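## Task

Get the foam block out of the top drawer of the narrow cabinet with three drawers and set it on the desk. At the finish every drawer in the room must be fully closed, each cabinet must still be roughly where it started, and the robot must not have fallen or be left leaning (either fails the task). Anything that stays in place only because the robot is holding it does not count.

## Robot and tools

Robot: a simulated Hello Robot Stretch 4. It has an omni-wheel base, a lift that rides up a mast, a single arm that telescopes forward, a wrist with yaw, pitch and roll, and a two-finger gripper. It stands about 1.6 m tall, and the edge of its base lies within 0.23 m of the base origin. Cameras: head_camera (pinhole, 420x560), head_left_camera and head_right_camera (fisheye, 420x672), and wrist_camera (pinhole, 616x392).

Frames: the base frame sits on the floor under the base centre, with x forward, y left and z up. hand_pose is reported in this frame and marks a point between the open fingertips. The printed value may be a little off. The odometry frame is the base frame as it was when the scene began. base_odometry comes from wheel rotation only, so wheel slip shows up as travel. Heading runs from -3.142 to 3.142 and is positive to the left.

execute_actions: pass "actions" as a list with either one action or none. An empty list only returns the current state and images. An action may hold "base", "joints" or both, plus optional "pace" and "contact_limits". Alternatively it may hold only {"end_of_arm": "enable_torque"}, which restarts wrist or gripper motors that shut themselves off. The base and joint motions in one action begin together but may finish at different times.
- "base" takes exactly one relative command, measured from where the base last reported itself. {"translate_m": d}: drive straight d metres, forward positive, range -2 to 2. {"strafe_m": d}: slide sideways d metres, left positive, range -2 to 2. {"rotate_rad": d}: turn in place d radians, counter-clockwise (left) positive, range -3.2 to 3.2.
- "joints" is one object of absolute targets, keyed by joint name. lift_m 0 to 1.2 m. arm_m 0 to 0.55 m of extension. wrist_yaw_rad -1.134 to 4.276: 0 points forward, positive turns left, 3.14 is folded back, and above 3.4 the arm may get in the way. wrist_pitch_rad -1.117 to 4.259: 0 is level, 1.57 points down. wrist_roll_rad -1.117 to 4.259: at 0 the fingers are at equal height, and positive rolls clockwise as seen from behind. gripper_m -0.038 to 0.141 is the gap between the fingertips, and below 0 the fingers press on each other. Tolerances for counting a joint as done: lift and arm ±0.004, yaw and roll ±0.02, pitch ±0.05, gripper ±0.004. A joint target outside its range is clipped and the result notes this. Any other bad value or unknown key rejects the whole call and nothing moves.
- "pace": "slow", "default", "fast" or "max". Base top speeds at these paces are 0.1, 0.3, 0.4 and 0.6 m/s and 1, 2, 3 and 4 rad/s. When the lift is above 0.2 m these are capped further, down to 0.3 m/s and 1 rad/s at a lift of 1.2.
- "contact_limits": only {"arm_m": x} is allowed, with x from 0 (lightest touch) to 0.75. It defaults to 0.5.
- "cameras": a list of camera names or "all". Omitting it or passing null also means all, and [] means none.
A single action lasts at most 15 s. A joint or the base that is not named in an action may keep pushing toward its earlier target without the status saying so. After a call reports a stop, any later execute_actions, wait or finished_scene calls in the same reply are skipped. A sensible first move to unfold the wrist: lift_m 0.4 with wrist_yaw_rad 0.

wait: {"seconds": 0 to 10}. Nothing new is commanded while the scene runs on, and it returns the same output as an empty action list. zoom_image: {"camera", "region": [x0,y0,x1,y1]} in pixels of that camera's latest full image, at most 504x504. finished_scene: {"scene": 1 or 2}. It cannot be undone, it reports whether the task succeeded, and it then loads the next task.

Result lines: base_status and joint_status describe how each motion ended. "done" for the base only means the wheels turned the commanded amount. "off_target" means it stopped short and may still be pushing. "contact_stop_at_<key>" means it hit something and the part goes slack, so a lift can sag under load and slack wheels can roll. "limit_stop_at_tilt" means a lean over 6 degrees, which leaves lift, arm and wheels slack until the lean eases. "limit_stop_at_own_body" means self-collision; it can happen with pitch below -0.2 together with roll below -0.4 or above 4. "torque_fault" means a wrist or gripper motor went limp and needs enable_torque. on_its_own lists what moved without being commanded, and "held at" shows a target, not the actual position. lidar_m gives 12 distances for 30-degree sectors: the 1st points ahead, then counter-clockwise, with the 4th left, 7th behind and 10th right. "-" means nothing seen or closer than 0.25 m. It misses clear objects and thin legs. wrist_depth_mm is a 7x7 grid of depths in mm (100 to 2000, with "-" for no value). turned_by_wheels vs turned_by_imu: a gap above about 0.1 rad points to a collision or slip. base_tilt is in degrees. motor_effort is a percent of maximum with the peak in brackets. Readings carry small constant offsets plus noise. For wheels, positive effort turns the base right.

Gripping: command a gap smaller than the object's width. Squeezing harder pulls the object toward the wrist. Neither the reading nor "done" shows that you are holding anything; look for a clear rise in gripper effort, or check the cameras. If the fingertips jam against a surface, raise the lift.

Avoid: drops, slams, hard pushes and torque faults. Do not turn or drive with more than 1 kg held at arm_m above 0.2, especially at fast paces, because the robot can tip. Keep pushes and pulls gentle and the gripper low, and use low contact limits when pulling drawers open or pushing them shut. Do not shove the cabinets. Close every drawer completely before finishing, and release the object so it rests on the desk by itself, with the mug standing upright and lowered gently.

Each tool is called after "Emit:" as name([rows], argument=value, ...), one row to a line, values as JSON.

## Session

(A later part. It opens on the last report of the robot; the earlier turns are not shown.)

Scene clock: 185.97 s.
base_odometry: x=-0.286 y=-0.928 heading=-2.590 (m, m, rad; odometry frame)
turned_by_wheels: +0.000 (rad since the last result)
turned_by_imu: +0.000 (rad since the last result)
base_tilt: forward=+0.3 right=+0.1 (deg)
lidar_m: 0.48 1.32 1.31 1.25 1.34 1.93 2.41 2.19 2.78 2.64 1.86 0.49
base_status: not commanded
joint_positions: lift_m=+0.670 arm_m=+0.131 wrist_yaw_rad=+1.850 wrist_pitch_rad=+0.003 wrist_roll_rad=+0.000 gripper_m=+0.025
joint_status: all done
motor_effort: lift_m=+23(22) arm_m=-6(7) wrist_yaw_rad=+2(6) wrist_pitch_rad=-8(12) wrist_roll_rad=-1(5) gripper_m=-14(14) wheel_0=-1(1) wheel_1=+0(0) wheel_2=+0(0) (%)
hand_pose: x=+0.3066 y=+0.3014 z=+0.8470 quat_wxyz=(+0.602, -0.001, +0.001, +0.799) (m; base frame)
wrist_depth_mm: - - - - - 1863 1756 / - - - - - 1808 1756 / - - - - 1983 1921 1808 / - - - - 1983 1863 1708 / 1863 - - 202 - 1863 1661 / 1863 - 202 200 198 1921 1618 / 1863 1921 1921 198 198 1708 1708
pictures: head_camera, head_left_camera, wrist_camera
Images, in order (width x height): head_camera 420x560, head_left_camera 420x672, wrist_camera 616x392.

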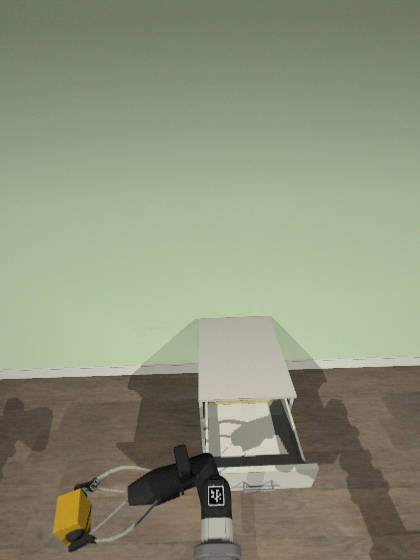

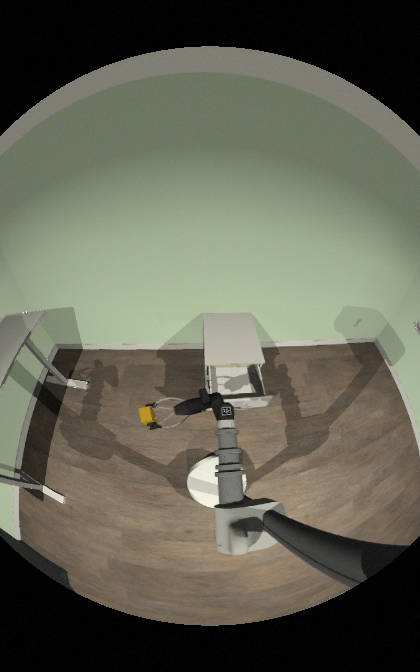

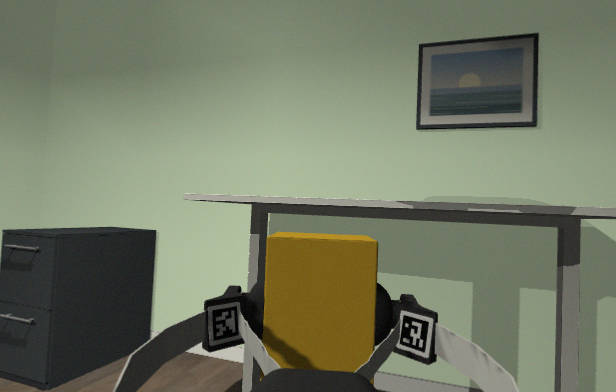

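Emit:
zoom_image(camera="head_camera", region=[110, 400, 330, 560])

Region (110, 400, 330, 560) of head_camera's 420x560 image, scaled by 2.291, with more detail than that image has; it fills the top 367 rows of this view, and the rest is white.

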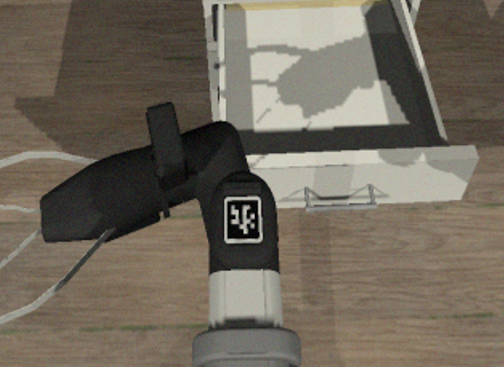

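Emit:
execute_actions([
  {"base": {"strafe_m": -0.08}, "joints": {"lift_m": 0.255, "wrist_yaw_rad": 2.1, "arm_m": 0.16}, "pace": "fast"},
], cameras=["head_camera"])

Emit:
zoom_image(camera="head_camera", region=[110, 380, 330, 560])

Scene clock: 196.17 s.
base_odometry: x=-0.328 y=-0.860 heading=-2.590 (m, m, rad; odometry frame)
turned_by_wheels: +0.000 (rad since the last result)
turned_by_imu: -0.001 (rad since the last result)
base_tilt: forward=+0.3 right=+0.1 (deg)
lidar_m: 0.45 0.49 1.39 1.32 1.39 2.01 2.41 2.15 2.69 2.56 1.86 0.53
base_status: done
joint_positions: lift_m=+0.255 arm_m=+0.159 wrist_yaw_rad=+2.100 wrist_pitch_rad=+0.003 wrist_roll_rad=+0.000 gripper_m=+0.025
joint_status: all done
motor_effort: lift_m=+18(21) arm_m=+6(6) wrist_yaw_rad=+2(7) wrist_pitch_rad=-7(7) wrist_roll_rad=-1(0) gripper_m=-13(14) wheel_0=+0(9) wheel_1=-1(10) wheel_2=-1(0) (%)
hand_pose: x=+0.2597 y=+0.2932 z=+0.4325 quat_wxyz=(+0.498, -0.001, +0.001, +0.867) (m; base frame)
wrist_depth_mm: - - - - - - 1708 / - - - - - 1464 1255 / - - - - 1921 1921 1756 / - - - - - 1921 1756 / - - - 202 - 1921 1708 / 1708 1708 202 200 198 1808 1708 / 1118 1060 1098 198 198 1098 1366
pictures: head_camera
Images, in order (width x height): head_camera 420x560.

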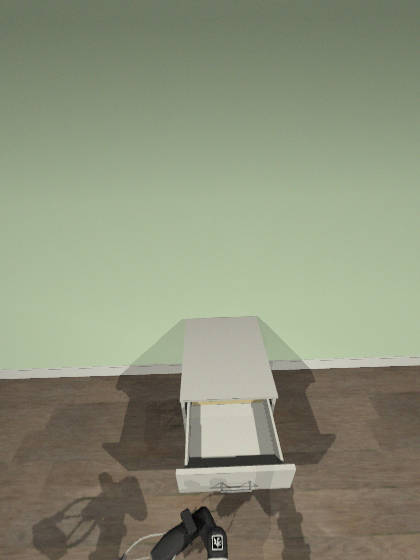

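Region (110, 380, 330, 560) of head_camera's 420x560 image, scaled by 2.291, with more detail than that image has; it fills the top 412 rows of this view, and the rest is white.

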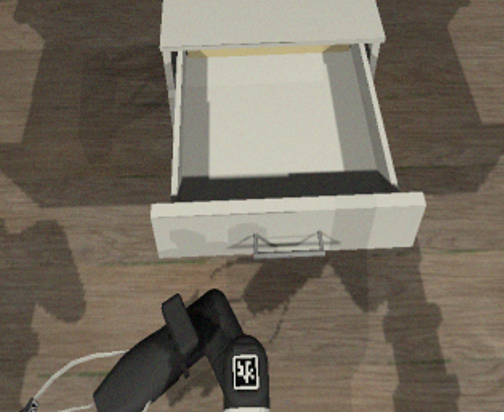

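Emit:
execute_actions([
  {"joints": {"arm_m": 0.205}, "pace": "fast", "contact_limits": {"arm_m": 0.2}},
], cameras=[])

Emit:
execute_actions([
  {"joints": {"arm_m": 0.44}, "contact_limits": {"arm_m": 0.25}},
], cameras=["head_camera"])

Emit:
zoom_image(camera="head_camera", region=[140, 360, 310, 500])

Scene clock: 201.40 s.
base_odometry: x=-0.328 y=-0.860 heading=-2.590 (m, m, rad; odometry frame)
turned_by_wheels: +0.000 (rad since the last result)
turned_by_imu: +0.000 (rad since the last result)
base_tilt: forward=+0.3 right=+0.1 (deg)
lidar_m: 0.48 0.51 1.42 1.35 1.45 2.06 2.40 2.15 2.69 2.56 1.86 0.53
base_status: not commanded
joint_positions: lift_m=+0.255 arm_m=+0.204 wrist_yaw_rad=+2.100 wrist_pitch_rad=+0.003 wrist_roll_rad=+0.000 gripper_m=+0.025
joint_status: all done
motor_effort: lift_m=+17(17) arm_m=+6(6) wrist_yaw_rad=+0(2) wrist_pitch_rad=-8(8) wrist_roll_rad=+0(0) gripper_m=-15(15) wheel_0=+0(0) wheel_1=-1(1) wheel_2=-1(1) (%)
contact_limits: arm_m 0.2
hand_pose: x=+0.3046 y=+0.2932 z=+0.4325 quat_wxyz=(+0.498, -0.001, +0.001, +0.867) (m; base frame)
wrist_depth_mm: - - - - - 1921 1756 / - - - - - 1430 1229 / - - - - - 1808 1756 / - - - - - 1921 1708 / - - - 202 - 1921 1756 / 1661 1808 202 199 199 1863 1708 / 1098 1078 1098 198 198 1098 1308
pictures: none
No camera images: the call's "cameras" was empty. Leave "cameras" out to get every camera's image.

Scene clock: 203.20 s.
base_odometry: x=-0.328 y=-0.860 heading=-2.590 (m, m, rad; odometry frame)
turned_by_wheels: +0.000 (rad since the last result)
turned_by_imu: +0.000 (rad since the last result)
base_tilt: forward=+0.3 right=+0.1 (deg)
lidar_m: 0.69 1.33 1.41 1.32 1.43 2.03 2.40 2.15 2.70 2.57 1.87 0.75
base_status: not commanded
joint_positions: lift_m=+0.255 arm_m=+0.439 wrist_yaw_rad=+2.100 wrist_pitch_rad=+0.003 wrist_roll_rad=+0.000 gripper_m=+0.025
joint_status: all done
motor_effort: lift_m=+18(17) arm_m=+6(10) wrist_yaw_rad=+1(8) wrist_pitch_rad=-8(8) wrist_roll_rad=+0(1) gripper_m=-12(14) wheel_0=+2(2) wheel_1=-1(1) wheel_2=-1(3) (%)
contact_limits: arm_m 0.25
hand_pose: x=+0.5396 y=+0.2932 z=+0.4325 quat_wxyz=(+0.498, -0.001, +0.001, +0.867) (m; base frame)
wrist_depth_mm: - - - - - 1983 1808 / - - - - - 1430 1229 / - - - - - 1983 1756 / - - - - - 1863 1756 / - - - 200 - 1921 1708 / 1756 1756 202 200 199 1863 1708 / 1118 1060 1138 199 197 1118 1308
pictures: head_camera
Images, in order (width x height): head_camera 420x560.

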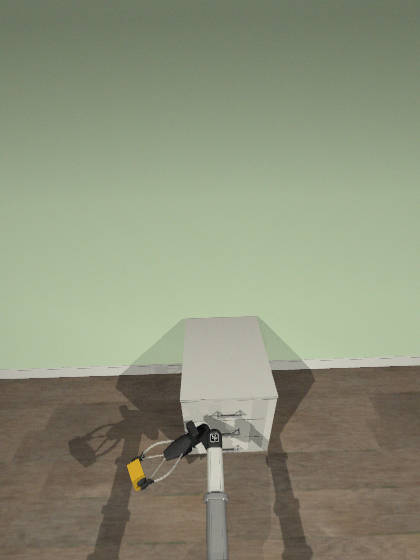

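Region (140, 360, 310, 500) of head_camera's 420x560 image, scaled by 2.965, with more detail than that image has; it fills the top 415 rows of this view, and the rest is white.

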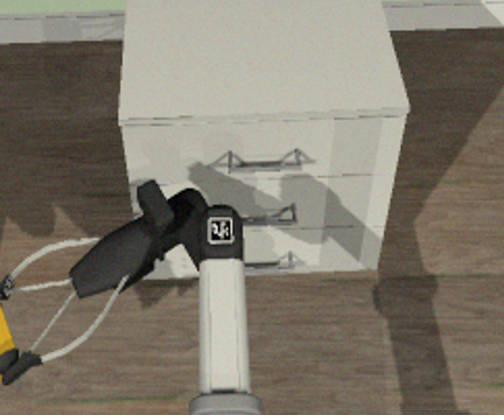

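Emit:
zoom_image(camera="head_camera", region=[220, 380, 300, 460])

Region (220, 380, 300, 460) of head_camera's 420x560 image, scaled by 6.300, with more detail than that image has.

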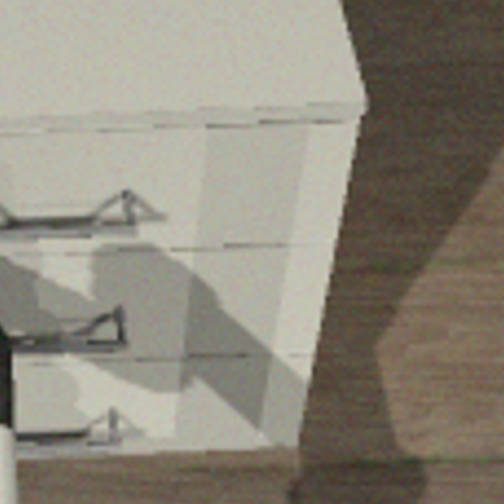

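Emit:
execute_actions([
  {"joints": {"arm_m": 0.52}, "pace": "slow", "contact_limits": {"arm_m": 0.1}},
], cameras=["head_camera", "head_left_camera"])

Scene clock: 210.73 s.
base_odometry: x=-0.328 y=-0.860 heading=-2.590 (m, m, rad; odometry frame)
turned_by_wheels: +0.000 (rad since the last result)
turned_by_imu: -0.001 (rad since the last result)
base_tilt: forward=+0.4 right=+0.1 (deg)
lidar_m: 0.74 1.32 1.42 1.35 1.44 2.04 2.41 2.17 2.71 2.54 1.86 0.78
base_status: not commanded
joint_positions: lift_m=+0.255 arm_m=+0.498 wrist_yaw_rad=+2.100 wrist_pitch_rad=+0.003 wrist_roll_rad=+0.000 gripper_m=+0.025
joint_status: arm_m contact_stop (moved +0.059 of +0.081)
on_its_own: arm_m is slack since a contact_stop (your +0.520 is given up)
motor_effort: lift_m=+17(18) arm_m=+0(16) wrist_yaw_rad=-1(11) wrist_pitch_rad=-8(9) wrist_roll_rad=+0(0) gripper_m=-12(13) wheel_0=+0(4) wheel_1=-2(2) wheel_2=-1(7) (%)
contact_limits: arm_m 0.1
hand_pose: x=+0.5989 y=+0.2931 z=+0.4325 quat_wxyz=(+0.497, -0.001, +0.001, +0.868) (m; base frame)
wrist_depth_mm: - - - - - 1983 1756 / - - - - - 1430 1229 / - - - - - 1863 1708 / - - - - - 1983 1708 / - - - 201 - 1921 1756 / 1661 1808 202 200 198 1863 1708 / 1138 1060 1078 198 197 1098 1281
pictures: head_camera, head_left_camera
Images, in order (width x height): head_camera 420x560, head_left_camera 420x672.

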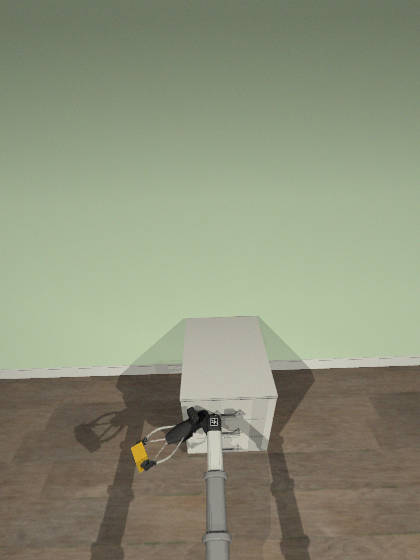

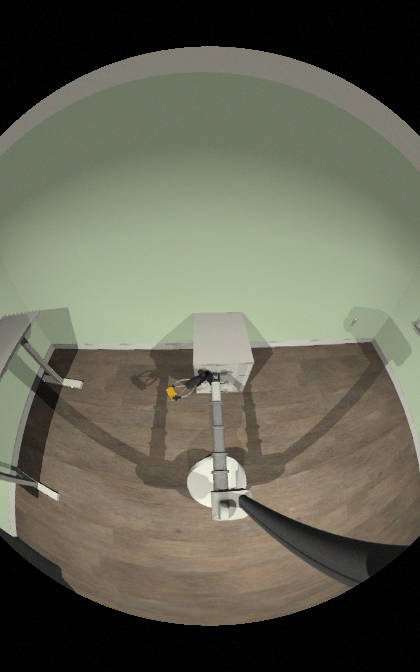

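Emit:
execute_actions([
  {"base": {"rotate_rad": 1.6}, "joints": {"arm_m": 0.1, "lift_m": 0.62}, "pace": "fast"},
], cameras=["head_camera"])

Scene clock: 227.00 s.
base_odometry: x=-0.328 y=-0.860 heading=-0.990 (m, m, rad; odometry frame)
turned_by_wheels: +1.600 (rad since the last result)
turned_by_imu: +1.571 (rad since the last result)
base_tilt: forward=+0.3 right=+0.0 (deg)
lidar_m: 1.35 1.44 2.08 2.40 2.12 2.64 2.56 1.86 0.79 0.73 1.36 1.38
base_status: done
joint_positions: lift_m=+0.620 arm_m=+0.101 wrist_yaw_rad=+2.100 wrist_pitch_rad=+0.003 wrist_roll_rad=+0.000 gripper_m=+0.025
joint_status: all done
motor_effort: lift_m=+23(23) arm_m=-6(9) wrist_yaw_rad=+0(5) wrist_pitch_rad=-7(7) wrist_roll_rad=+0(0) gripper_m=-15(15) wheel_0=-1(9) wheel_1=+0(10) wheel_2=+1(8) (%)
hand_pose: x=+0.2017 y=+0.2931 z=+0.7971 quat_wxyz=(+0.497, -0.001, +0.001, +0.868) (m; base frame)
wrist_depth_mm: - - - - - - - / - - - - - - 1983 / - - - - - - 1983 / - - - - - - 1983 / - - - 201 - - 1983 / - - 201 199 199 - 1921 / 1983 1808 1921 198 198 1983 1921
pictures: head_camera
Images, in order (width x height): head_camera 420x560.

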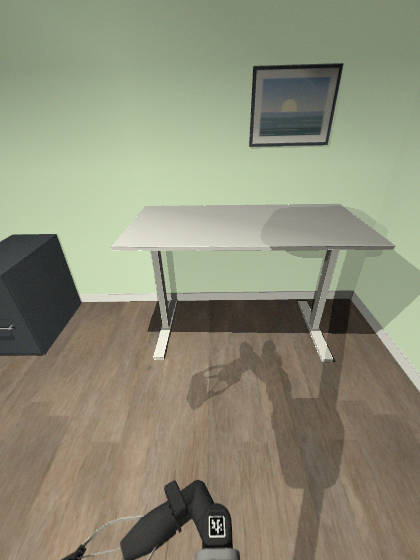

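Emit:
execute_actions([
  {"base": {"translate_m": 0.9}, "joints": {"arm_m": 0.22, "lift_m": 1.15, "wrist_yaw_rad": 0.0, "wrist_pitch_rad": 1.57}, "pace": "fast"},
], cameras=["head_camera", "wrist_camera"])

Scene clock: 240.57 s.
base_odometry: x=+0.165 y=-1.612 heading=-0.990 (m, m, rad; odometry frame)
turned_by_wheels: +0.000 (rad since the last result)
turned_by_imu: -0.001 (rad since the last result)
base_tilt: forward=+0.3 right=+0.1 (deg)
lidar_m: 0.45 0.49 0.77 2.37 2.50 2.79 3.52 1.12 1.12 1.32 0.66 0.50
base_status: done
joint_positions: lift_m=+1.150 arm_m=+0.219 wrist_yaw_rad=+0.000 wrist_pitch_rad=+1.570 wrist_roll_rad=+0.000 gripper_m=+0.025
joint_status: all done
motor_effort: lift_m=+22(23) arm_m=+6(7) wrist_yaw_rad=+0(6) wrist_pitch_rad=+1(6) wrist_roll_rad=+0(0) gripper_m=-13(14) wheel_0=-1(4) wheel_1=-1(7) wheel_2=+0(7) (%)
hand_pose: x=+0.3901 y=-0.0874 z=+1.0395 quat_wxyz=(+0.707, +0.000, +0.707, +0.000) (m; base frame)
wrist_depth_mm: 327 324 322 320 315 314 310 / 325 322 320 317 314 310 309 / 1308 320 317 314 310 309 304 / 1308 1308 1255 1281 1255 1281 306 / 1308 1281 1308 201 1281 1229 1229 / 1281 1281 202 199 199 1205 1229 / 1281 1255 1042 199 197 1255 1205
pictures: head_camera, wrist_camera
Images, in order (width x height): head_camera 420x560, wrist_camera 616x392.

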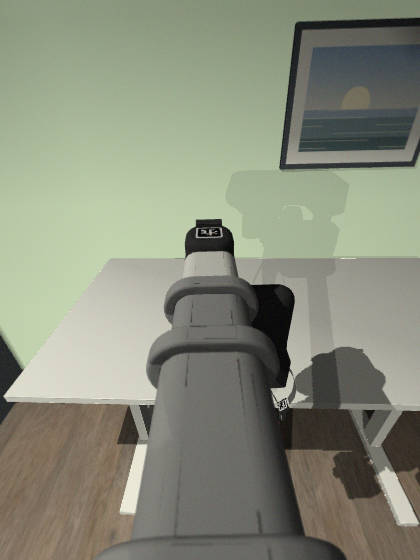

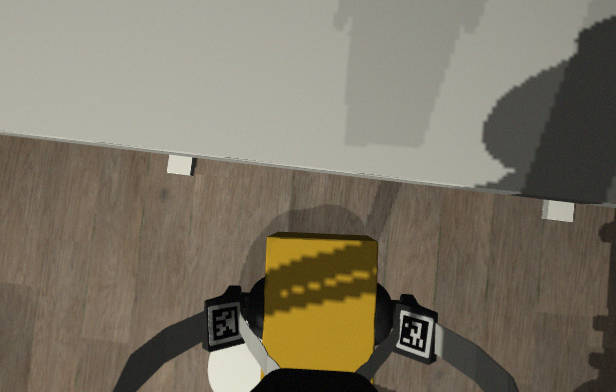

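Emit:
execute_actions([
  {"joints": {"arm_m": 0.47, "lift_m": 1.115}, "pace": "fast"},
], cameras=["wrist_camera"])

Scene clock: 245.17 s.
base_odometry: x=+0.165 y=-1.612 heading=-0.990 (m, m, rad; odometry frame)
turned_by_wheels: +0.000 (rad since the last result)
turned_by_imu: -0.001 (rad since the last result)
base_tilt: forward=+0.3 right=+0.1 (deg)
lidar_m: 0.44 0.48 0.71 2.37 2.51 2.77 3.51 1.10 1.12 1.31 0.66 0.48
base_status: not commanded
joint_positions: lift_m=+1.115 arm_m=+0.469 wrist_yaw_rad=+0.000 wrist_pitch_rad=+1.570 wrist_roll_rad=+0.000 gripper_m=+0.025
joint_status: all done
motor_effort: lift_m=+18(20) arm_m=+6(7) wrist_yaw_rad=+1(2) wrist_pitch_rad=+1(0) wrist_roll_rad=+0(0) gripper_m=-13(13) wheel_0=-1(1) wheel_1=-1(1) wheel_2=+0(0) (%)
hand_pose: x=+0.6401 y=-0.0874 z=+1.0049 quat_wxyz=(+0.707, +0.000, +0.707, +0.000) (m; base frame)
wrist_depth_mm: 290 287 285 282 279 277 276 / 290 286 283 282 279 276 273 / 287 283 282 279 274 274 271 / 285 281 279 277 274 272 270 / 285 281 277 200 272 270 267 / 282 278 202 199 199 268 266 / 279 277 274 198 197 266 265
pictures: wrist_camera
Images, in order (width x height): wrist_camera 616x392.

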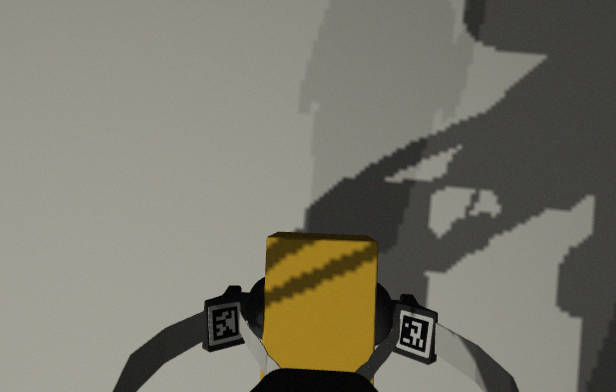

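Emit:
execute_actions([
  {"joints": {"lift_m": 1.094}},
], cameras=[])

Emit:
execute_actions([
  {"joints": {"gripper_m": 0.085}},
], cameras=["wrist_camera"])

Scene clock: 247.93 s.
base_odometry: x=+0.165 y=-1.612 heading=-0.990 (m, m, rad; odometry frame)
turned_by_wheels: +0.000 (rad since the last result)
turned_by_imu: +0.000 (rad since the last result)
base_tilt: forward=+0.3 right=+0.0 (deg)
lidar_m: 0.45 0.51 0.71 2.37 2.49 2.81 3.53 1.13 1.11 1.30 0.63 0.51
base_status: not commanded
joint_positions: lift_m=+1.094 arm_m=+0.469 wrist_yaw_rad=+0.000 wrist_pitch_rad=+1.570 wrist_roll_rad=+0.000 gripper_m=+0.025
joint_status: all done
motor_effort: lift_m=+17(15) arm_m=+6(6) wrist_yaw_rad=+1(0) wrist_pitch_rad=+3(2) wrist_roll_rad=+0(0) gripper_m=-14(13) wheel_0=-1(1) wheel_1=-1(1) wheel_2=+0(0) (%)
hand_pose: x=+0.6401 y=-0.0874 z=+0.9839 quat_wxyz=(+0.707, +0.000, +0.707, +0.000) (m; base frame)
wrist_depth_mm: 267 264 264 260 258 255 253 / 267 264 260 259 257 254 252 / 265 262 260 258 255 253 252 / 263 260 256 256 253 251 250 / 263 259 257 200 251 249 248 / 260 259 202 200 199 249 247 / 257 254 253 198 198 246 244
pictures: none
No camera images: the call's "cameras" was empty. Leave "cameras" out to get every camera's image.

Scene clock: 249.33 s.
base_odometry: x=+0.165 y=-1.612 heading=-0.990 (m, m, rad; odometry frame)
turned_by_wheels: +0.000 (rad since the last result)
turned_by_imu: +0.000 (rad since the last result)
base_tilt: forward=+0.3 right=+0.1 (deg)
lidar_m: 0.45 0.50 0.71 2.37 2.50 2.78 3.53 1.09 1.12 1.31 0.64 0.50
base_status: not commanded
joint_positions: lift_m=+1.094 arm_m=+0.469 wrist_yaw_rad=+0.000 wrist_pitch_rad=+1.570 wrist_roll_rad=+0.000 gripper_m=+0.085
joint_status: all done
motor_effort: lift_m=+17(17) arm_m=+6(6) wrist_yaw_rad=+1(0) wrist_pitch_rad=+2(1) wrist_roll_rad=+0(0) gripper_m=-1(15) wheel_0=-1(1) wheel_1=-1(1) wheel_2=+0(0) (%)
hand_pose: x=+0.6400 y=-0.0874 z=+0.9839 quat_wxyz=(+0.707, +0.000, +0.707, +0.000) (m; base frame)
wrist_depth_mm: 268 266 263 259 259 257 253 / 265 263 262 259 257 254 252 / 265 264 260 257 255 252 251 / 262 260 258 256 254 252 249 / 264 258 257 209 251 250 248 / 259 258 212 208 208 248 246 / 258 256 253 156 248 246 245
pictures: wrist_camera
Images, in order (width x height): wrist_camera 616x392.

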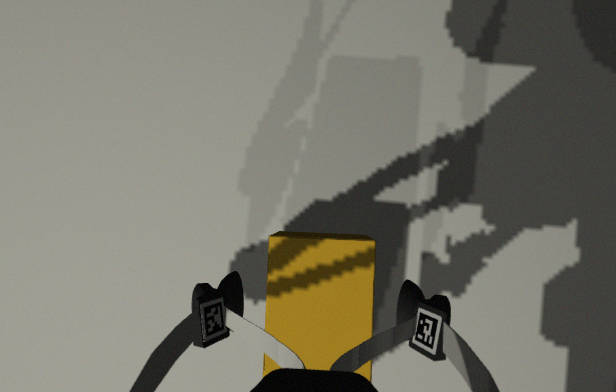

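Emit:
execute_actions([
  {"joints": {"lift_m": 1.17}, "pace": "fast"},
])

Scene clock: 252.20 s.
base_odometry: x=+0.165 y=-1.612 heading=-0.990 (m, m, rad; odometry frame)
turned_by_wheels: +0.000 (rad since the last result)
turned_by_imu: +0.000 (rad since the last result)
base_tilt: forward=+0.3 right=+0.0 (deg)
lidar_m: 0.46 0.47 0.74 2.35 2.50 2.78 3.54 1.09 1.09 1.31 0.65 0.49
base_status: not commanded
joint_positions: lift_m=+1.170 arm_m=+0.469 wrist_yaw_rad=+0.000 wrist_pitch_rad=+1.570 wrist_roll_rad=+0.000 gripper_m=+0.085
joint_status: all done
motor_effort: lift_m=+22(24) arm_m=+6(6) wrist_yaw_rad=+1(0) wrist_pitch_rad=+1(0) wrist_roll_rad=+0(0) gripper_m=-1(2) wheel_0=-1(1) wheel_1=-1(1) wheel_2=+0(0) (%)
hand_pose: x=+0.6400 y=-0.0874 z=+1.0595 quat_wxyz=(+0.707, +0.000, +0.707, +0.000) (m; base frame)
wrist_depth_mm: 347 345 342 340 338 332 329 / 345 342 340 336 332 330 329 / 345 342 336 334 329 330 325 / 342 338 336 332 327 325 325 / 338 338 334 286 327 322 322 / 338 334 213 283 282 322 320 / 336 330 329 155 322 319 319
pictures: head_camera, head_left_camera, head_right_camera, wrist_camera
Images, in order (width x height): head_camera 420x560, head_left_camera 420x672, head_right_camera 420x672, wrist_camera 616x392.

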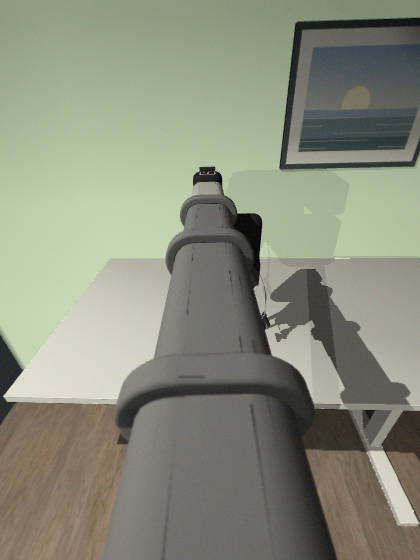

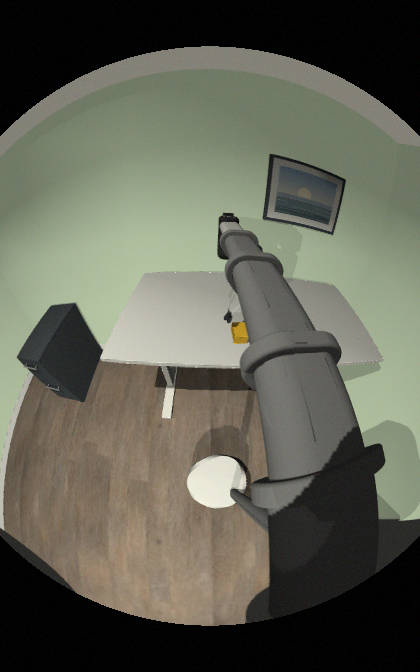

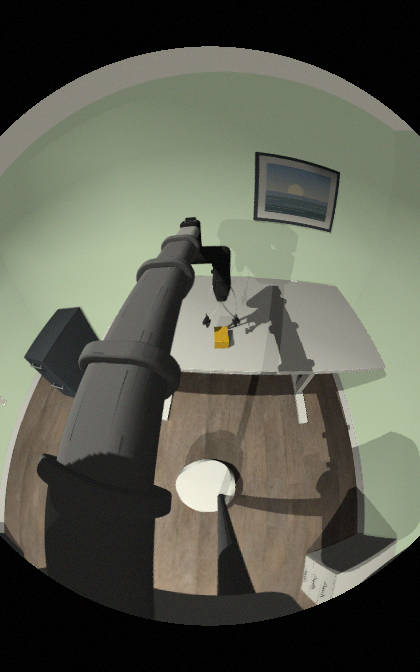

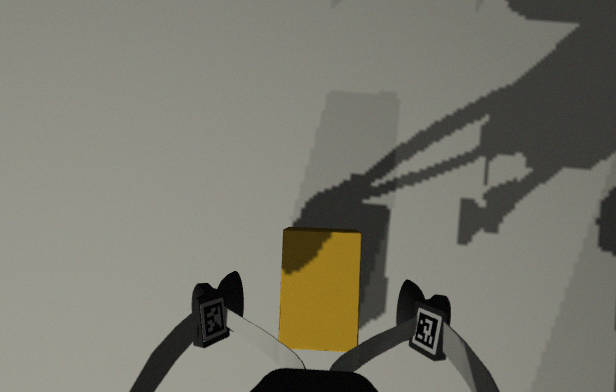

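Emit:
zoom_image(camera="head_left_camera", region=[5, 295, 125, 415])

Emit:
zoom_image(camera="head_right_camera", region=[290, 510, 410, 620])

Region (5, 295, 125, 415) of head_left_camera's 420x672 image, scaled by 4.200, with more detail than that image has.

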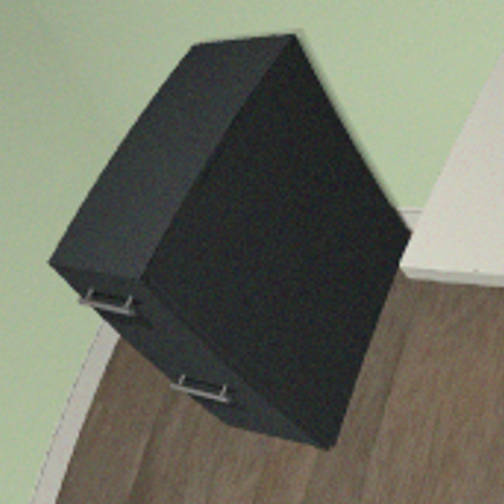

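Region (290, 510, 410, 620) of head_right_camera's 420x672 image, scaled by 4.200, with more detail than that image has; it fills the top 462 rows of this view, and the rest is white.

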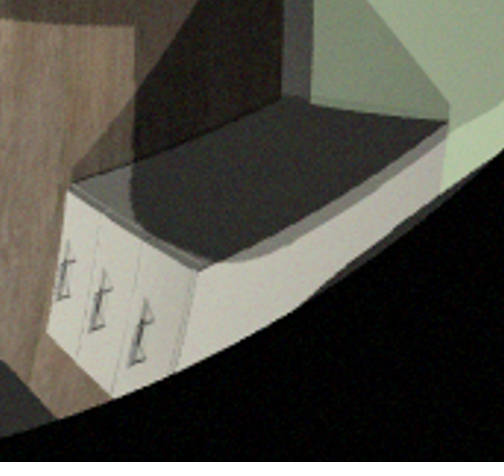

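Emit:
finished_scene(scene=1)

The scene is finished: the task was done.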